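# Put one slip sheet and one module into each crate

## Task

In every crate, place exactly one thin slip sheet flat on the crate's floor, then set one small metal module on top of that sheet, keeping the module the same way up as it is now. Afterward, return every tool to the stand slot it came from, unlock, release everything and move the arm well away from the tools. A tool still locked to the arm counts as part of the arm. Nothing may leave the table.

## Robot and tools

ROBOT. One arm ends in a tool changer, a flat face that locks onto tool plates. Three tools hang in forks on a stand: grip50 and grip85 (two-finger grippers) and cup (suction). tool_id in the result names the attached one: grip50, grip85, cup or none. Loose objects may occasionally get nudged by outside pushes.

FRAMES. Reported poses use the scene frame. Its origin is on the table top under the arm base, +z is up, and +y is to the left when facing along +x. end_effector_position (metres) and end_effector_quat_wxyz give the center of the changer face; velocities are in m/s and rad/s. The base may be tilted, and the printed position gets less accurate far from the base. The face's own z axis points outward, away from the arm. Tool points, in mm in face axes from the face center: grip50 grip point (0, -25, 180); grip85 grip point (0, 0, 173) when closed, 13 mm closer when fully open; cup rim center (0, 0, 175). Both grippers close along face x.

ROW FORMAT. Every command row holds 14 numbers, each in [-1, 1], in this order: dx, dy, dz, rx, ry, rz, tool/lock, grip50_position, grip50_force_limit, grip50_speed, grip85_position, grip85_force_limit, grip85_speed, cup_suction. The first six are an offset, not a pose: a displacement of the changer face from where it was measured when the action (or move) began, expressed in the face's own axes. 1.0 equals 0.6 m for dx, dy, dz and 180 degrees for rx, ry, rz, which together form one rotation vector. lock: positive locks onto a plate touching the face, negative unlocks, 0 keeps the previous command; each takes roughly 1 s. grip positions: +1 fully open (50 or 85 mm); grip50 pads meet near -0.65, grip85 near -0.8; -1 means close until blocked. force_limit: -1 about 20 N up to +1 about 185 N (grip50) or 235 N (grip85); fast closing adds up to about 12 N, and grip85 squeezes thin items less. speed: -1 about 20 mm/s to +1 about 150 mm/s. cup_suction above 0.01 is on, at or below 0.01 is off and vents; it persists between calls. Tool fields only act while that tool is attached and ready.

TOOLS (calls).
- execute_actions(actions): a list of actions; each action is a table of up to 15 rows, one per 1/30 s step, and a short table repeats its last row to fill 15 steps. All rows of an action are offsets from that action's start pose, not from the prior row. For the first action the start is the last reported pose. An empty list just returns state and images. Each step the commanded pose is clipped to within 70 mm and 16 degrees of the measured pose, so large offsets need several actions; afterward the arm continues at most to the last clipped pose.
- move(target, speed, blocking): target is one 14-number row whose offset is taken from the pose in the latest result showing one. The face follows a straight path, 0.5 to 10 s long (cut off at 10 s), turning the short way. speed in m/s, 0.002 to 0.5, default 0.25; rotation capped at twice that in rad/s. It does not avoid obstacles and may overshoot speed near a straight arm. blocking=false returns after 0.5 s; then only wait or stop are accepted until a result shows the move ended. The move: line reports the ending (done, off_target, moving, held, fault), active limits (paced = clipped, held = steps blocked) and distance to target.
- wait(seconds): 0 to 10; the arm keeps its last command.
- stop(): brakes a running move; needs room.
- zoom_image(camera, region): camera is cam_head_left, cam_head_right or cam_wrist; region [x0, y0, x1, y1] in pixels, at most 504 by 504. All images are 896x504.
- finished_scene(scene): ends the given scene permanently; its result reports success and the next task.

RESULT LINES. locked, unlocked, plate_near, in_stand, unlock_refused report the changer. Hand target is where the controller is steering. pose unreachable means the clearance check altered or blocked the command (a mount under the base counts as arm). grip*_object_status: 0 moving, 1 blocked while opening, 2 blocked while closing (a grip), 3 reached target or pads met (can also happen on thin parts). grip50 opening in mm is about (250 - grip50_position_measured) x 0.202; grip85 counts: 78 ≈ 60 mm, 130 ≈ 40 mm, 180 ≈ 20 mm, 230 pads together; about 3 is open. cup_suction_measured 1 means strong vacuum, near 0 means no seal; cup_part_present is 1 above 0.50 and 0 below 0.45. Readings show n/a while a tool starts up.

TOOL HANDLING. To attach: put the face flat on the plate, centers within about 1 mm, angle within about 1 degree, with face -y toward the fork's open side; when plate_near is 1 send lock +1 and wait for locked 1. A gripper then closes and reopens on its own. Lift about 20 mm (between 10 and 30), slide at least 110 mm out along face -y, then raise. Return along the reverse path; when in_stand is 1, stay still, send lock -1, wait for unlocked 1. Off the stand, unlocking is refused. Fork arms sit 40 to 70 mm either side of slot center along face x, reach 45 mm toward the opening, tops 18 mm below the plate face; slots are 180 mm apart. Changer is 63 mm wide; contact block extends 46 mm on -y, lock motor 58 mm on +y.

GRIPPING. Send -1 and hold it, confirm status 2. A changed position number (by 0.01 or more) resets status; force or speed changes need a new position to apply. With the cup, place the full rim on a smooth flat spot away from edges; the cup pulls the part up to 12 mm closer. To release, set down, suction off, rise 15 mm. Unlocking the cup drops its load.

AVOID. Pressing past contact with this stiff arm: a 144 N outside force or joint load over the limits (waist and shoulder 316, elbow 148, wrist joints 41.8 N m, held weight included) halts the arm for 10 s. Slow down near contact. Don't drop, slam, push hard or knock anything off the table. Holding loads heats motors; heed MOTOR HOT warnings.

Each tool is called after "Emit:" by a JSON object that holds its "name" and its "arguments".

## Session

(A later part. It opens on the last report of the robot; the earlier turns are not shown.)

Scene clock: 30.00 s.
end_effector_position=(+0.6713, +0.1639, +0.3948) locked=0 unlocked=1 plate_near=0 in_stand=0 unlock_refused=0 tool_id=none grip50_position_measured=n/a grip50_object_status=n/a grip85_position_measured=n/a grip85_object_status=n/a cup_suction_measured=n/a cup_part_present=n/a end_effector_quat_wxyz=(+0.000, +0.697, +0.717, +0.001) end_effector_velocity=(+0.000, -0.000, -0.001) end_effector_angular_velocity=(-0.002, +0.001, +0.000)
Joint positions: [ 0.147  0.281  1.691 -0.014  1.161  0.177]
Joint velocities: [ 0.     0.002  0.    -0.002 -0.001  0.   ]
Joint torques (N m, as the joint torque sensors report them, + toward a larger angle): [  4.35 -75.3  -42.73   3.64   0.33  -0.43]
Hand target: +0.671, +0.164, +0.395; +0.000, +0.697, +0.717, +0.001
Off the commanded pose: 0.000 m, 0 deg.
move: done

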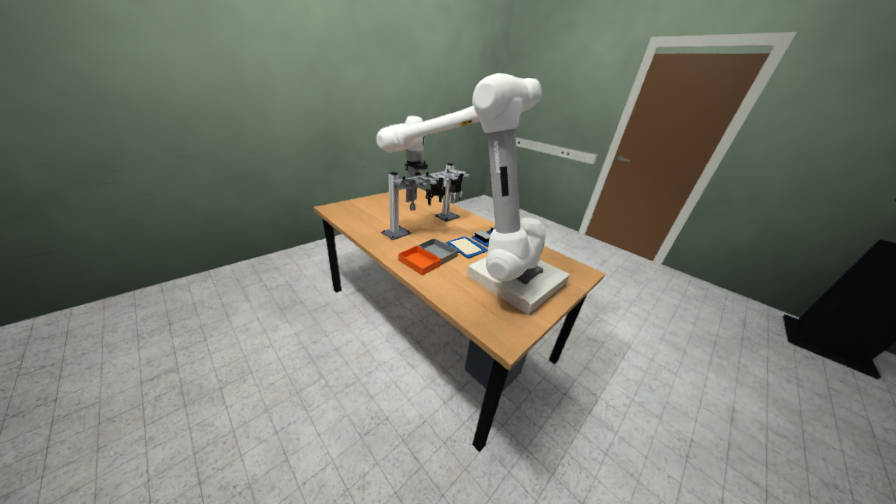

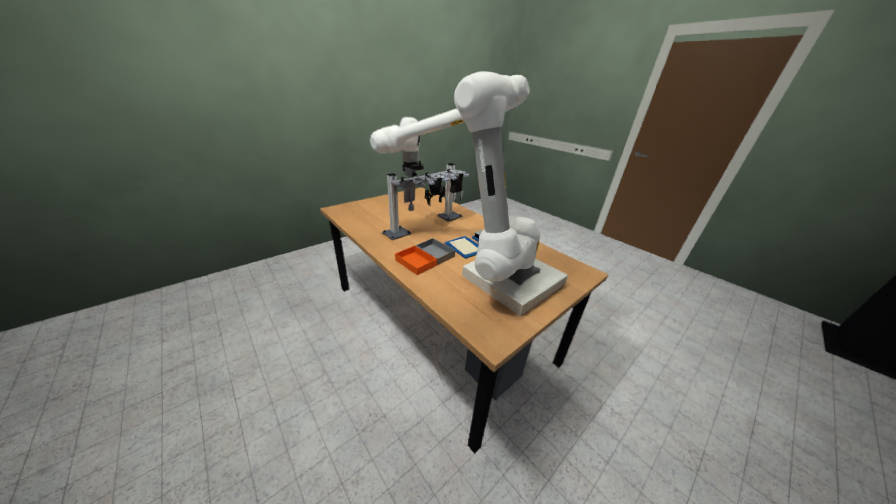

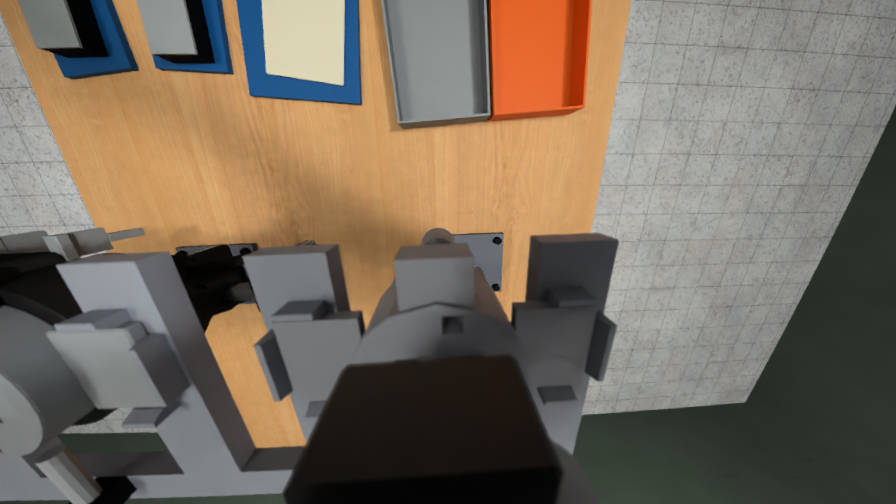

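Emit:
{"name": "zoom_image", "arguments": {"camera": "cam_wrist", "region": [230, 230, 380, 420]}}

Emit:
{"name": "zoom_image", "arguments": {"camera": "cam_wrist", "region": [490, 220, 640, 410]}}

Region (230, 230, 380, 420) of cam_wrist's 896x504 image, scaled by 2.653, with more detail than that image has; it fills the left 398 columns of this view, and the rest is white.

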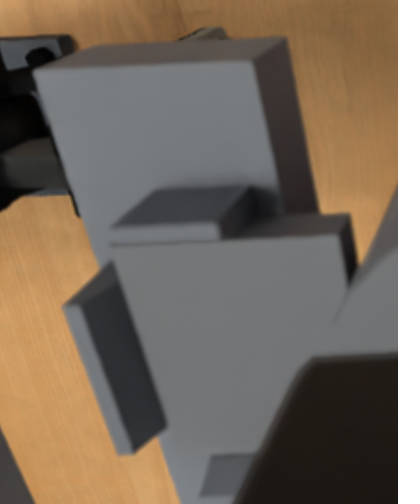

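Region (490, 220, 640, 410) of cam_wrist's 896x504 image, scaled by 2.653, with more detail than that image has; it fills the left 398 columns of this view, and the rest is white.

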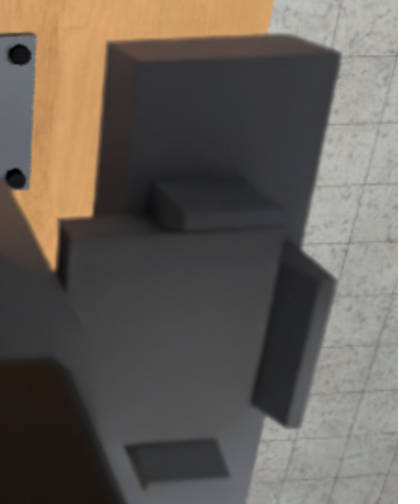

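Emit:
{"name": "move", "arguments": {"target": [0, -0.0007, 0.053, 0, 0, 0, 0, 1, 0, 0, 1, 0, 0, 0], "speed": 0.06}}

Scene clock: 31.83 s.
end_effector_position=(+0.6710, +0.1639, +0.3630) locked=0 unlocked=1 plate_near=0 in_stand=1 unlock_refused=0 tool_id=none grip50_position_measured=n/a grip50_object_status=n/a grip85_position_measured=n/a grip85_object_status=n/a cup_suction_measured=n/a cup_part_present=n/a end_effector_quat_wxyz=(+0.000, +0.697, +0.717, +0.001) end_effector_velocity=(-0.000, -0.000, +0.001) end_effector_angular_velocity=(-0.001, +0.000, +0.000)
Joint positions: [ 0.146  0.302  1.725 -0.014  1.106  0.177]
Joint velocities: [-0.    -0.001 -0.001 -0.001  0.002  0.   ]
Joint torques (N m, as the joint torque sensors report them, + toward a larger angle): [  4.77 -76.42 -41.43   3.49   0.4   -0.37]
Hand target: +0.671, +0.164, +0.363; +0.000, +0.697, +0.717, +0.001
Off the commanded pose: 0.000 m, 0 deg.
move: done

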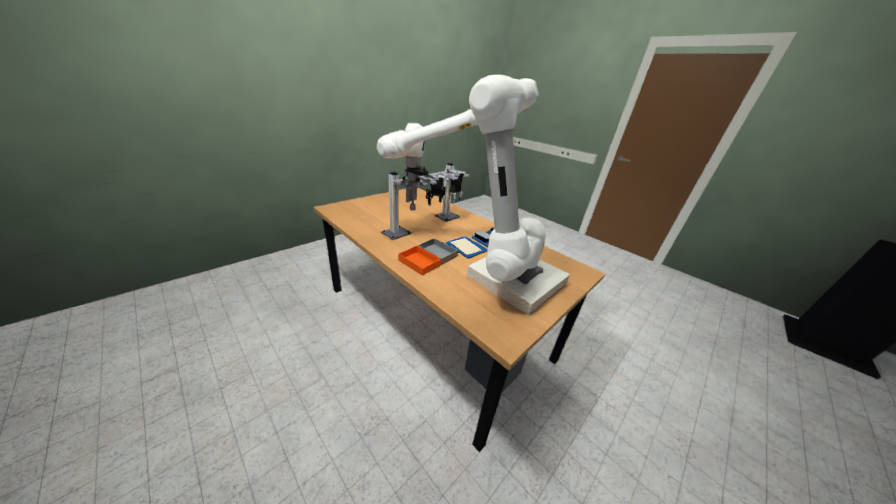

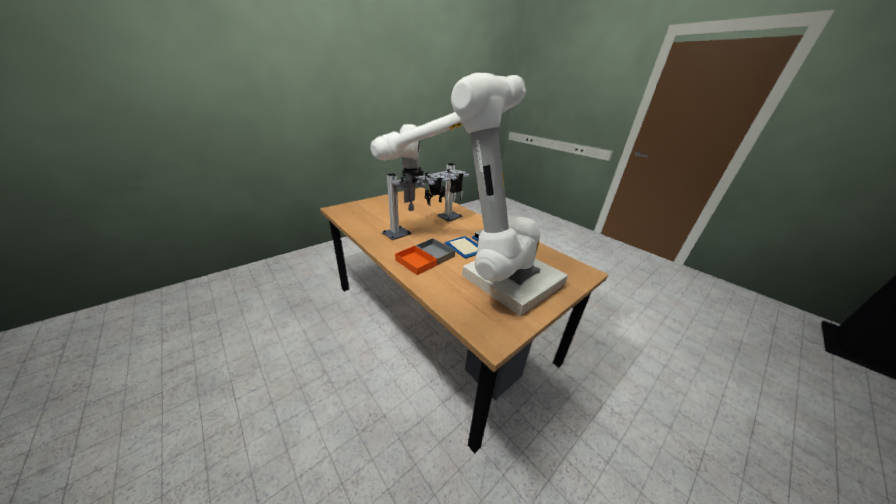

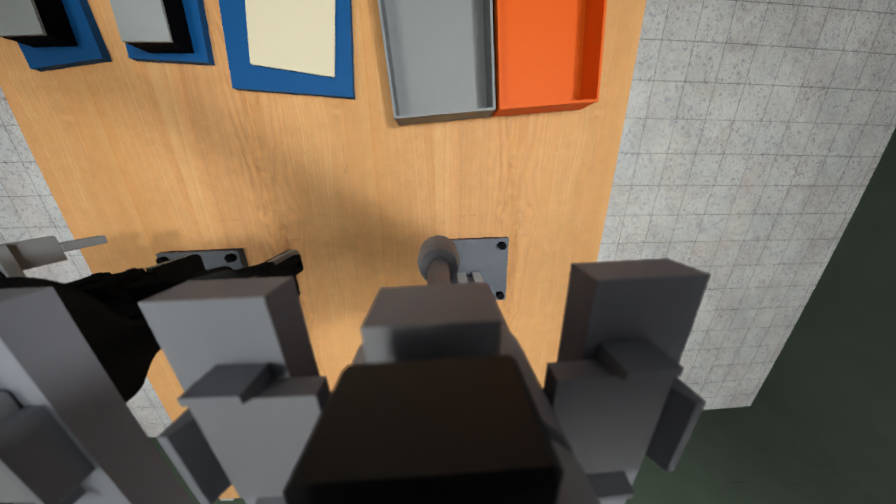

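Emit:
{"name": "move", "arguments": {"target": [0, 0, 0.0045, 0, 0, 0, 0, 1, 0, 0, 1, 0, 0, 0], "speed": 0.01}}

Scene clock: 32.63 s.
end_effector_position=(+0.6710, +0.1638, +0.3604) locked=0 unlocked=1 plate_near=1 in_stand=1 unlock_refused=0 tool_id=none grip50_position_measured=n/a grip50_object_status=n/a grip85_position_measured=n/a grip85_object_status=n/a cup_suction_measured=n/a cup_part_present=n/a end_effector_quat_wxyz=(+0.000, +0.697, +0.717, +0.001) end_effector_velocity=(-0.001, -0.000, +0.000) end_effector_angular_velocity=(+0.000, +0.003, -0.000)
Joint positions: [ 0.146  0.304  1.728 -0.014  1.102  0.177]
Joint velocities: [-0.    -0.    -0.     0.001  0.003 -0.   ]
Joint torques (N m, as the joint torque sensors report them, + toward a larger angle): [  5.24 -76.83 -40.38   3.81   0.38  -0.36]
Hand target: +0.671, +0.164, +0.360; +0.000, +0.697, +0.717, +0.001
Off the commanded pose: 0.000 m, 0 deg.
move: done

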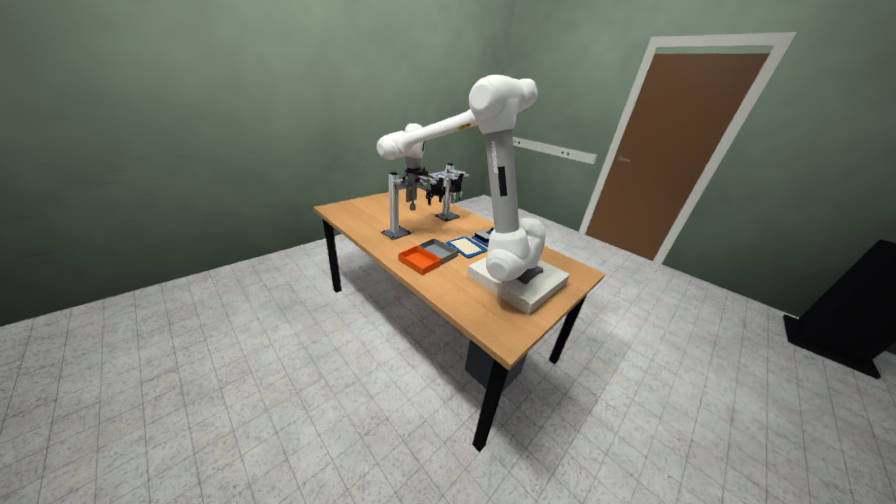

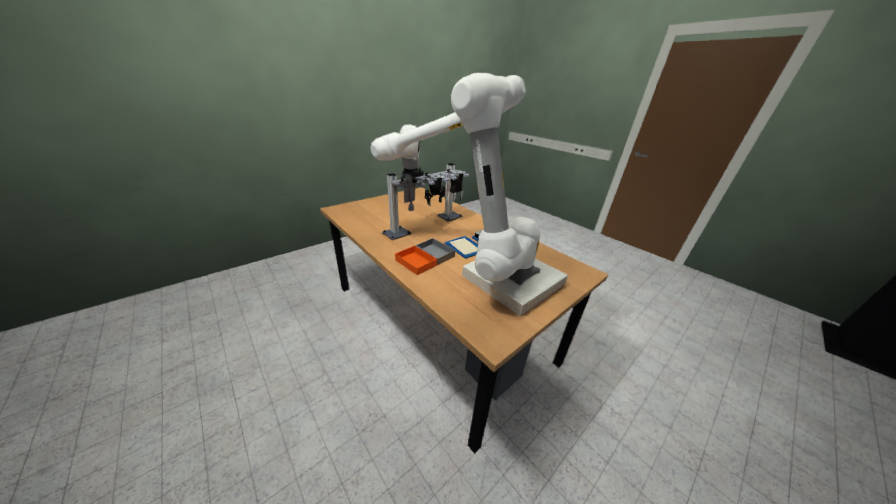

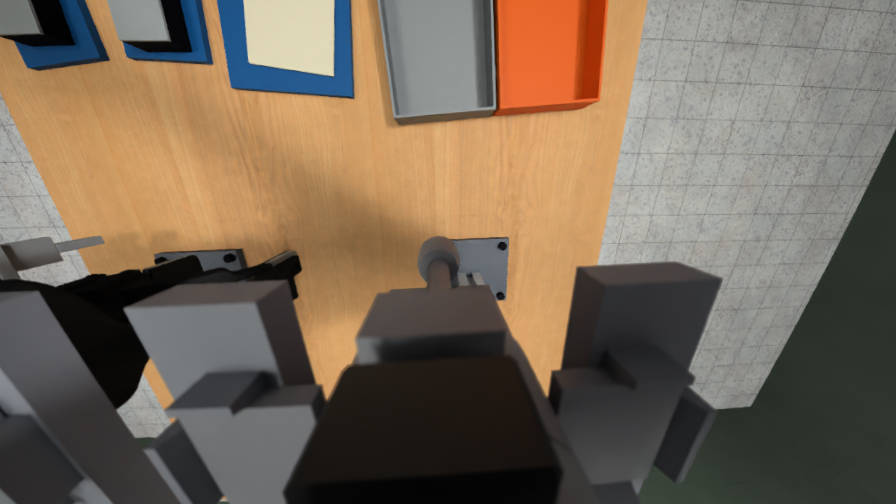

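Emit:
{"name": "execute_actions", "arguments": {"actions": [[[0, 0, 0, 0, 0, 0, 1, 1, 0, 0, 1, 0, 0, 0]]]}}

Emit:
{"name": "wait", "arguments": {"seconds": 0.8}}

Scene clock: 33.23 s.
end_effector_position=(+0.6710, +0.1638, +0.3603) locked=0 unlocked=0 plate_near=1 in_stand=1 unlock_refused=0 tool_id=none grip50_position_measured=n/a grip50_object_status=n/a grip85_position_measured=n/a grip85_object_status=n/a cup_suction_measured=n/a cup_part_present=n/a end_effector_quat_wxyz=(+0.000, +0.697, +0.717, +0.001) end_effector_velocity=(-0.000, -0.000, +0.000) end_effector_angular_velocity=(-0.000, +0.000, +0.000)
Joint positions: [ 0.146  0.304  1.728 -0.014  1.101  0.177]
Joint velocities: [ 0.    -0.    -0.    -0.     0.001 -0.   ]
Joint torques (N m, as the joint torque sensors report them, + toward a larger angle): [  5.4  -76.27 -41.45   3.82   0.41  -0.41]
Hand target: +0.671, +0.164, +0.360; +0.000, +0.697, +0.717, +0.001
Off the commanded pose: 0.000 m, 0 deg.

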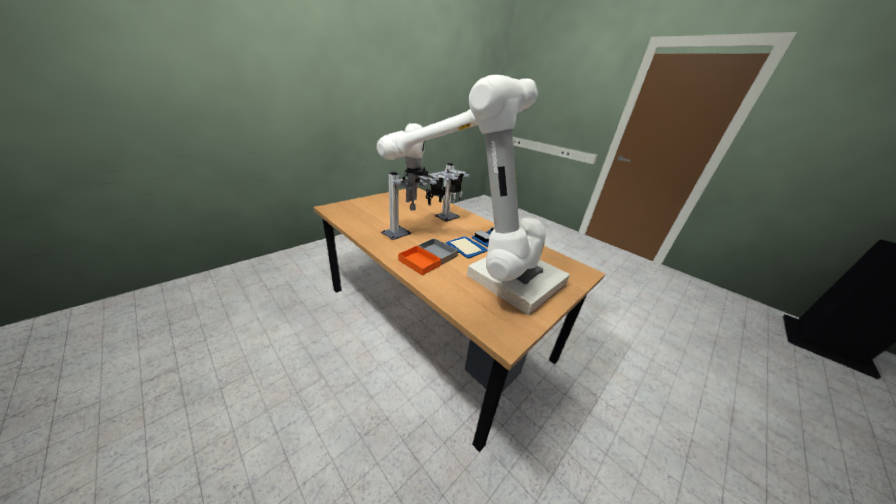

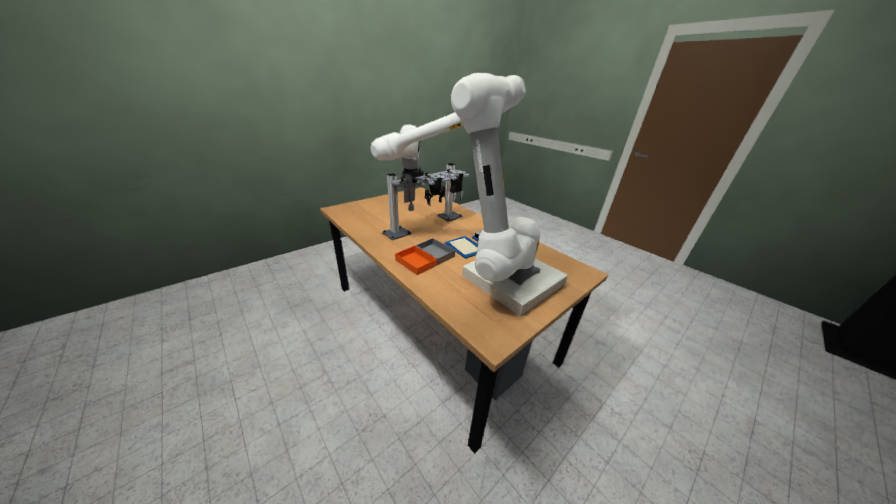

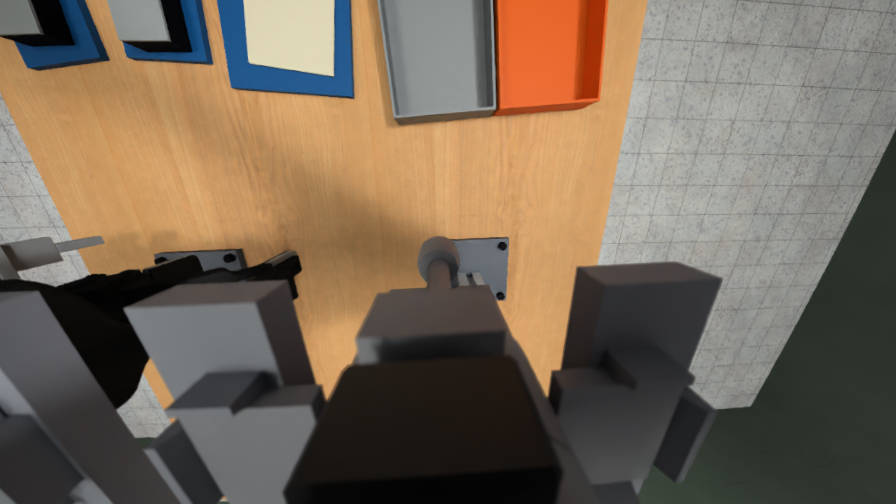

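Scene clock: 34.03 s.
end_effector_position=(+0.6709, +0.1638, +0.3602) locked=1 unlocked=0 plate_near=1 in_stand=1 unlock_refused=0 tool_id=cup grip50_position_measured=n/a grip50_object_status=n/a grip85_position_measured=n/a grip85_object_status=n/a cup_suction_measured=n/a cup_part_present=n/a end_effector_quat_wxyz=(+0.000, +0.697, +0.717, +0.001) end_effector_velocity=(+0.001, +0.000, -0.001) end_effector_angular_velocity=(-0.001, +0.001, +0.001)
Joint positions: [ 0.146  0.304  1.728 -0.014  1.101  0.177]
Joint velocities: [ 0.     0.002 -0.    -0.001 -0.001 -0.   ]
Joint torques (N m, as the joint torque sensors report them, + toward a larger angle): [  4.83 -82.43 -45.63   3.62   0.36  -0.33]
Hand target: +0.671, +0.164, +0.360; +0.000, +0.697, +0.717, +0.001
Off the commanded pose: 0.000 m, 0 deg.
wait: 0.80 s; at rest by 0.20 s

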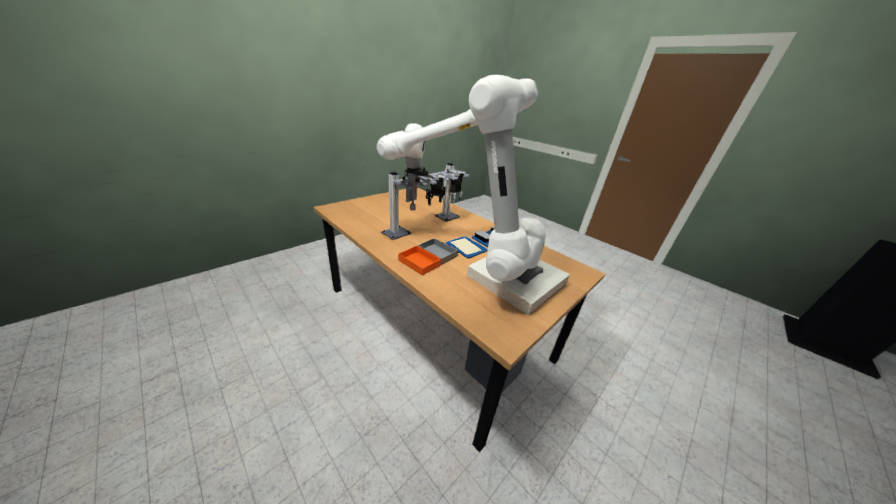

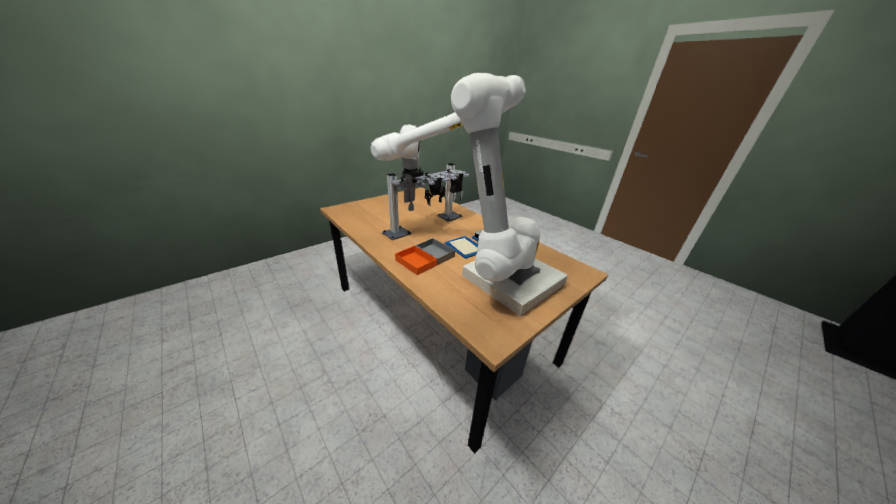

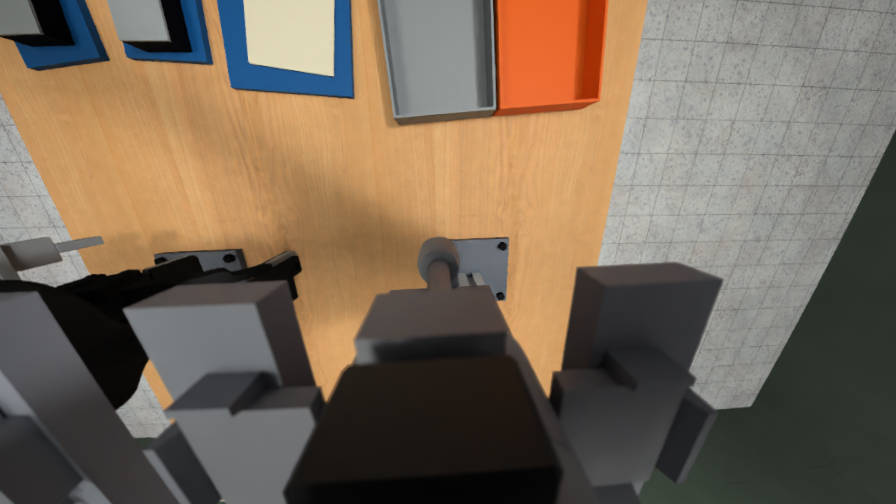

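Emit:
{"name": "move", "arguments": {"target": [0, 0, -0.0333, 0, 0, 0, 0, 1, 0, 0, 1, 0, 0, 0], "speed": 0.1}}

Emit:
{"name": "move", "arguments": {"target": [0, -0.192, 0, 0, 0, 0, 0, 1, 0, 0, 1, 0, 0, 0], "speed": 0.3}}

Emit:
{"name": "move", "arguments": {"target": [-0.2973, -0.3051, 0.2, 0, 0, 0.0533, 0, 1, 0, 0, 1, 0, 0, 0], "speed": 0.4}}

Scene clock: 36.40 s.
end_effector_position=(+0.6709, +0.1638, +0.3802) locked=1 unlocked=0 plate_near=1 in_stand=0 unlock_refused=0 tool_id=cup grip50_position_measured=n/a grip50_object_status=n/a grip85_position_measured=n/a grip85_object_status=n/a cup_suction_measured=0.00 cup_part_present=0 end_effector_quat_wxyz=(+0.000, +0.697, +0.717, +0.001) end_effector_velocity=(+0.001, +0.000, -0.000) end_effector_angular_velocity=(+0.001, +0.001, -0.001)
Joint positions: [ 0.147  0.29   1.707 -0.014  1.136  0.177]
Joint velocities: [-0.     0.001 -0.001  0.001  0.001  0.001]
Joint torques (N m, as the joint torque sensors report them, + toward a larger angle): [  4.61 -81.48 -46.24   3.62   0.4   -0.4 ]
Hand target: +0.671, +0.164, +0.380; +0.000, +0.697, +0.717, +0.001
Off the commanded pose: 0.000 m, 0 deg.
move: done

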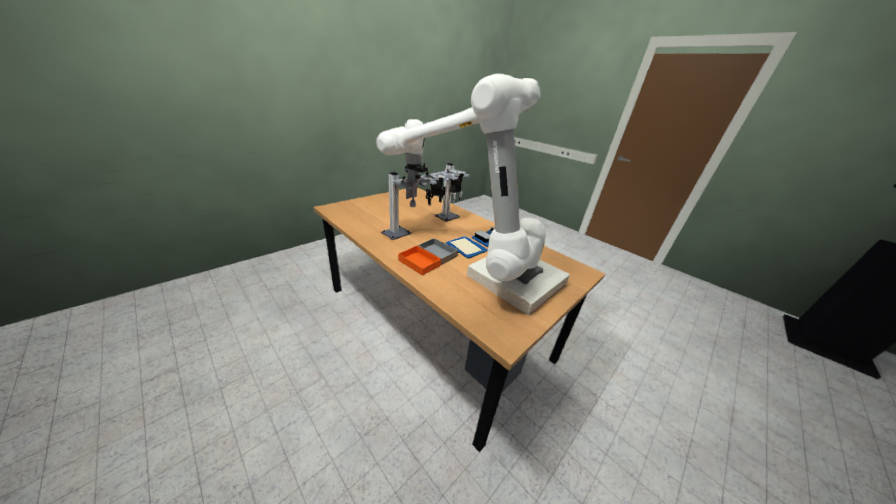

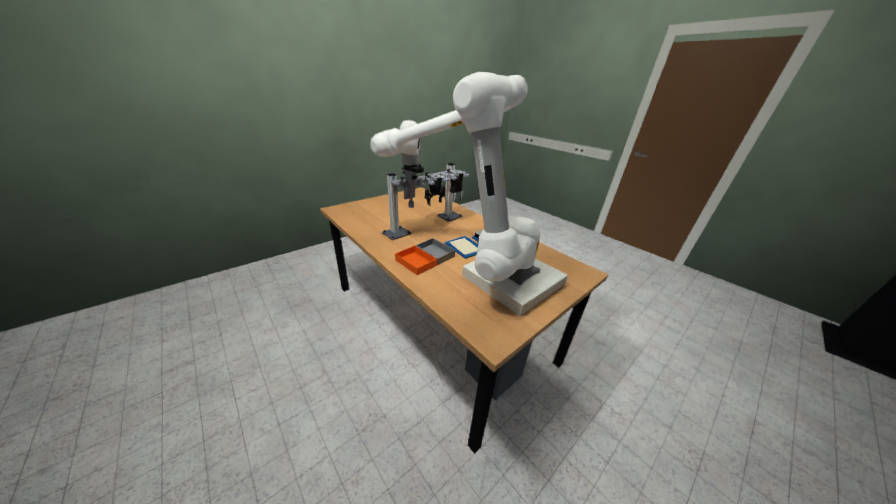

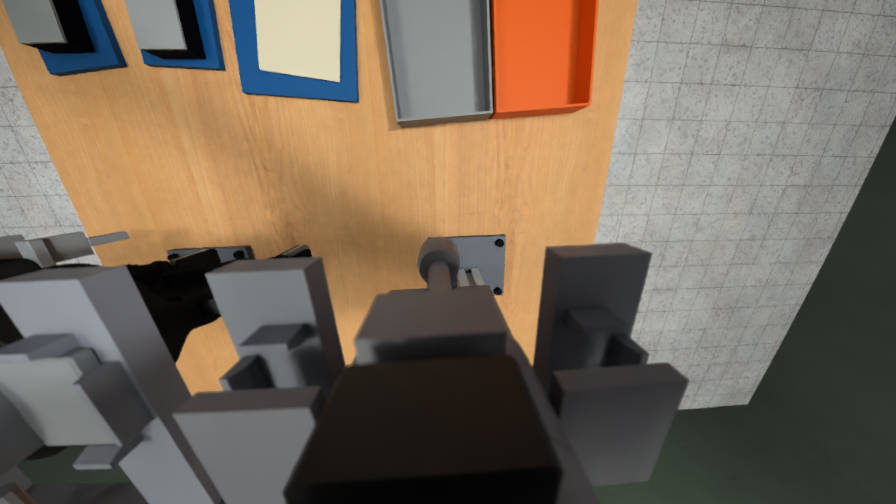

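Scene clock: 37.20 s.
end_effector_position=(+0.5558, +0.1606, +0.3799) locked=1 unlocked=0 plate_near=1 in_stand=0 unlock_refused=0 tool_id=cup grip50_position_measured=n/a grip50_object_status=n/a grip85_position_measured=n/a grip85_object_status=n/a cup_suction_measured=0.00 cup_part_present=0 end_effector_quat_wxyz=(+0.000, +0.697, +0.717, +0.001) end_effector_velocity=(-0.001, -0.000, -0.000) end_effector_angular_velocity=(-0.001, +0.001, +0.000)
Joint positions: [ 0.181  0.123  1.919 -0.015  1.092  0.213]
Joint velocities: [ 0.    -0.     0.001 -0.001  0.     0.   ]
Joint torques (N m, as the joint torque sensors report them, + toward a larger angle): [  5.44 -61.42 -45.41   3.6    0.27  -0.51]
Hand target: +0.556, +0.161, +0.380; +0.000, +0.697, +0.717, +0.001
Off the commanded pose: 0.000 m, 0 deg.
move: done

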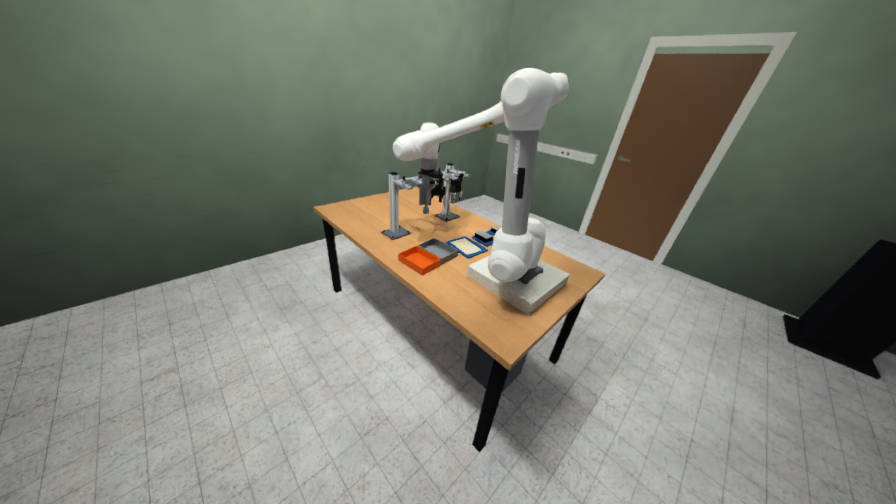

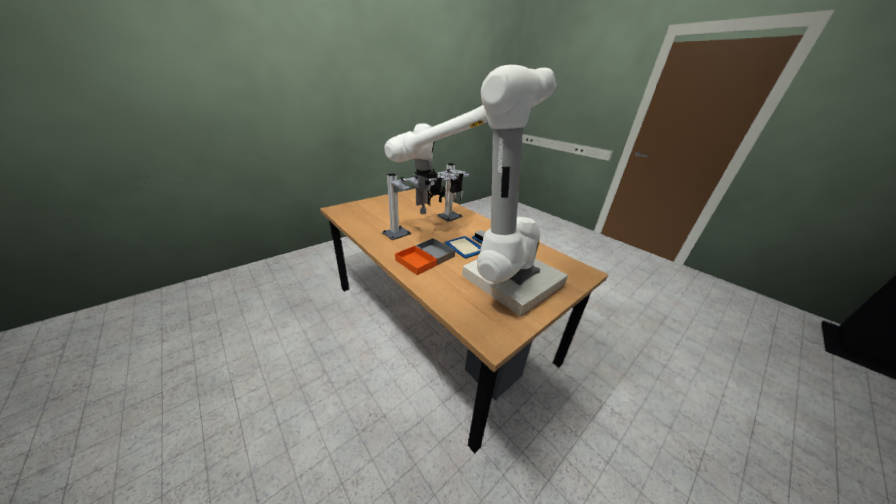

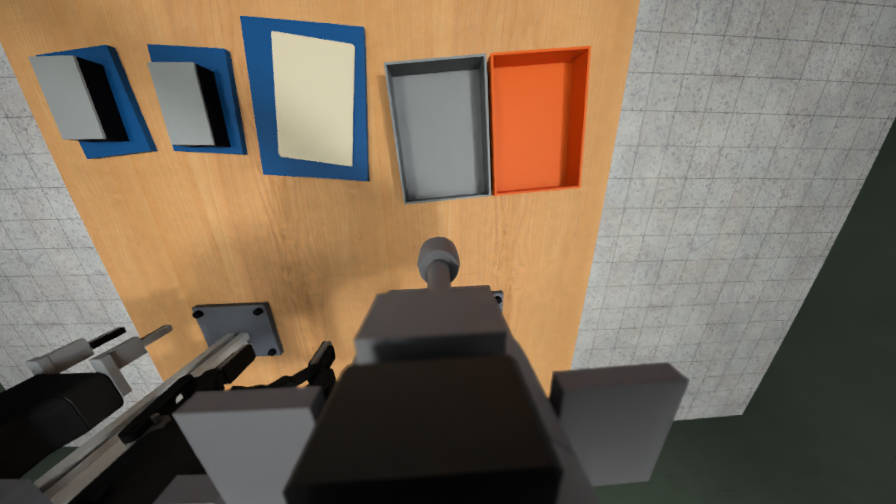

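Scene clock: 38.40 s.
end_effector_position=(+0.3781, -0.0227, +0.2596) locked=1 unlocked=0 plate_near=1 in_stand=0 unlock_refused=0 tool_id=cup grip50_position_measured=n/a grip50_object_status=n/a grip85_position_measured=n/a grip85_object_status=n/a cup_suction_measured=0.00 cup_part_present=0 end_effector_quat_wxyz=(+0.000, +0.755, +0.656, +0.001) end_effector_velocity=(+0.000, -0.000, +0.000) end_effector_angular_velocity=(-0.000, +0.000, +0.000)
Joint positions: [-0.194 -0.065  2.375 -0.012  0.818  0.006]
Joint velocities: [-0.001  0.    -0.001 -0.     0.001 -0.001]
Joint torques (N m, as the joint torque sensors report them, + toward a larger angle): [  4.28 -31.23 -37.75   2.92   0.32  -0.37]
Hand target: +0.378, -0.023, +0.260; +0.000, +0.755, +0.656, +0.001
Off the commanded pose: 0.000 m, 0 deg.
move: done

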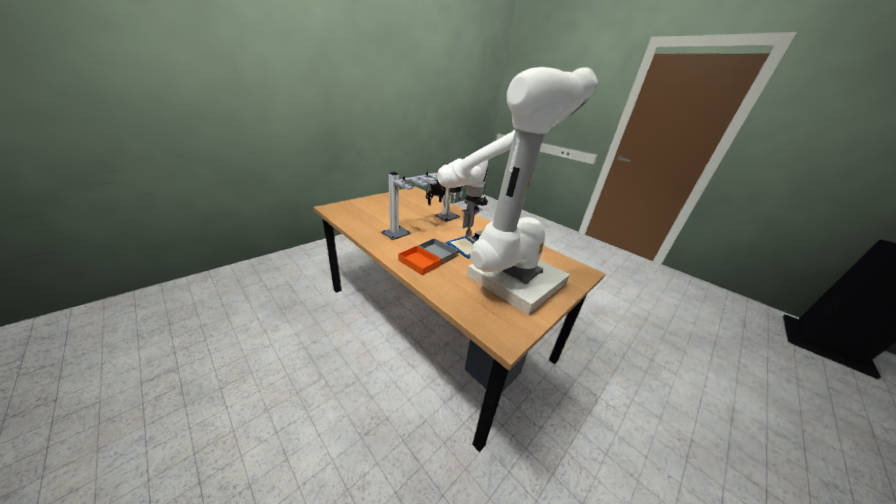

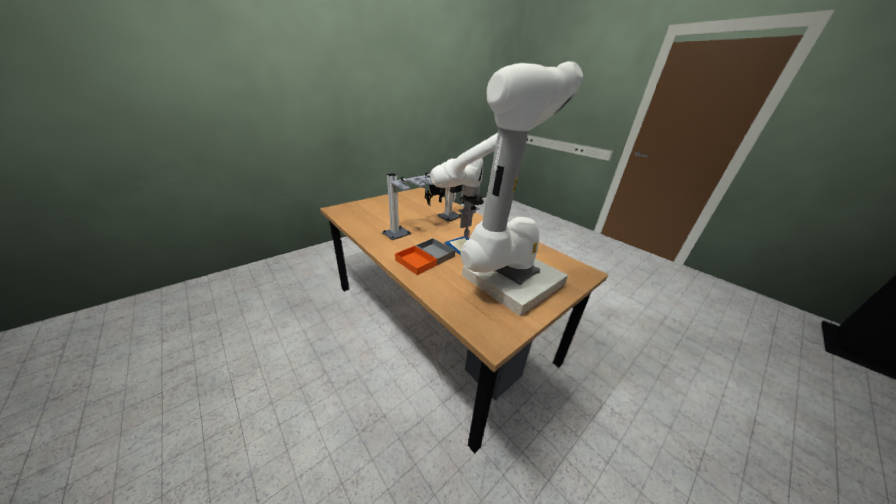

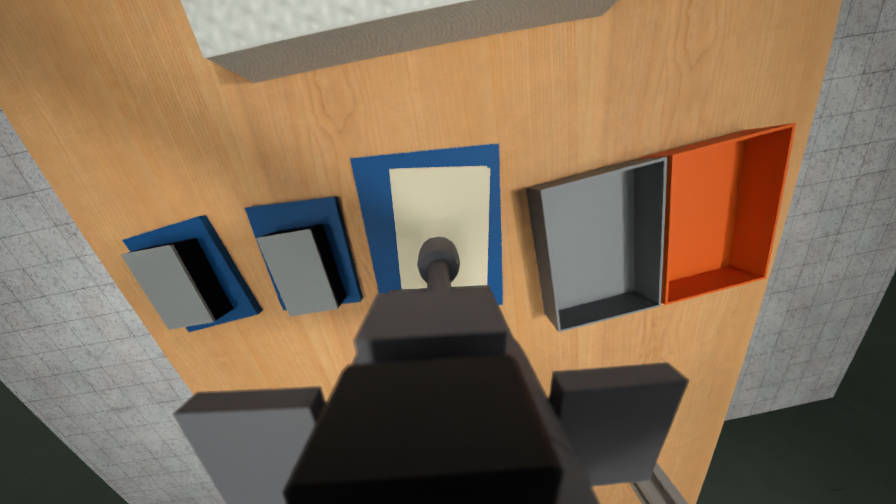

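Emit:
{"name": "zoom_image", "arguments": {"camera": "cam_wrist", "region": [340, 135, 520, 315]}}

Emit:
{"name": "zoom_image", "arguments": {"camera": "cam_wrist", "region": [230, 185, 380, 335]}}

Emit:
{"name": "zoom_image", "arguments": {"camera": "cam_wrist", "region": [110, 200, 270, 345]}}

Emit:
{"name": "zoom_image", "arguments": {"camera": "cam_wrist", "region": [515, 145, 705, 340]}}

Emit:
{"name": "zoom_image", "arguments": {"camera": "cam_wrist", "region": [640, 115, 810, 315]}}

Region (340, 135, 520, 315) of cam_wrist's 896x504 image, scaled by 2.800, with more detail than that image has.

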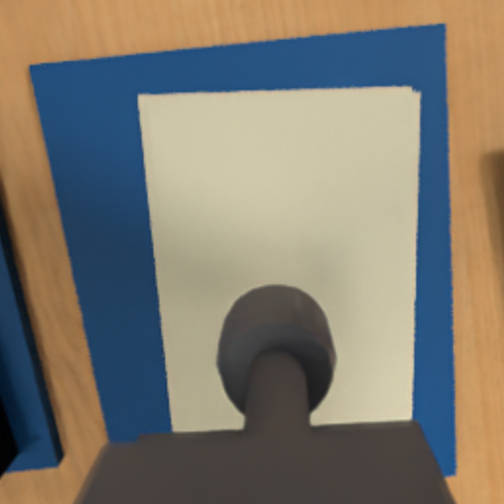

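Region (230, 185, 380, 335) of cam_wrist's 896x504 image, scaled by 3.360, with more detail than that image has.

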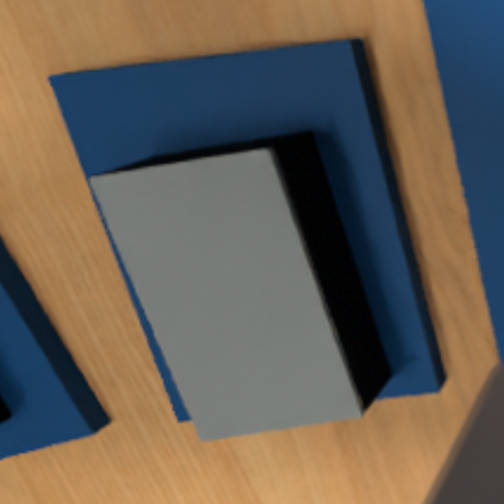

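Region (110, 200, 270, 345) of cam_wrist's 896x504 image, scaled by 3.150, with more detail than that image has; it fills the top 457 rows of this view, and the rest is white.

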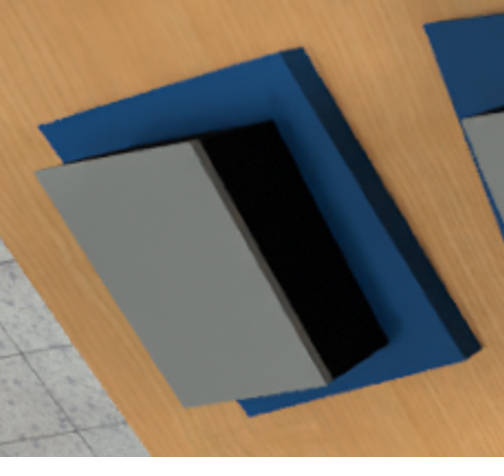

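Region (515, 145, 705, 340) of cam_wrist's 896x504 image, scaled by 2.585, with more detail than that image has; it fills the left 491 columns of this view, and the rest is white.

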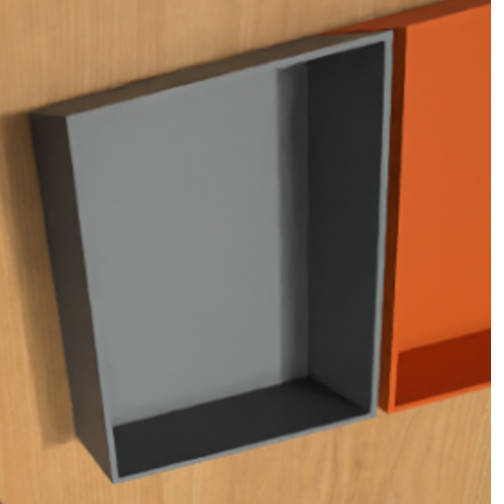

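Region (640, 115, 810, 315) of cam_wrist's 896x504 image, scaled by 2.520, with more detail than that image has; it fills the left 428 columns of this view, and the rest is white.

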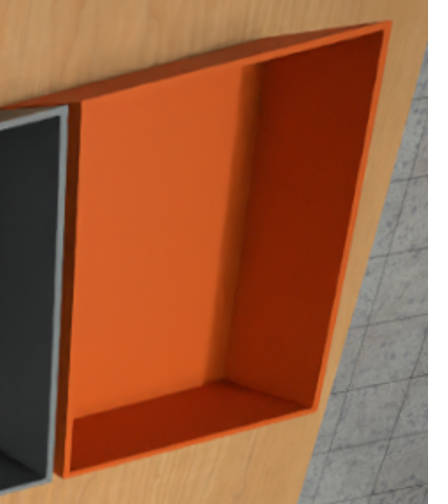

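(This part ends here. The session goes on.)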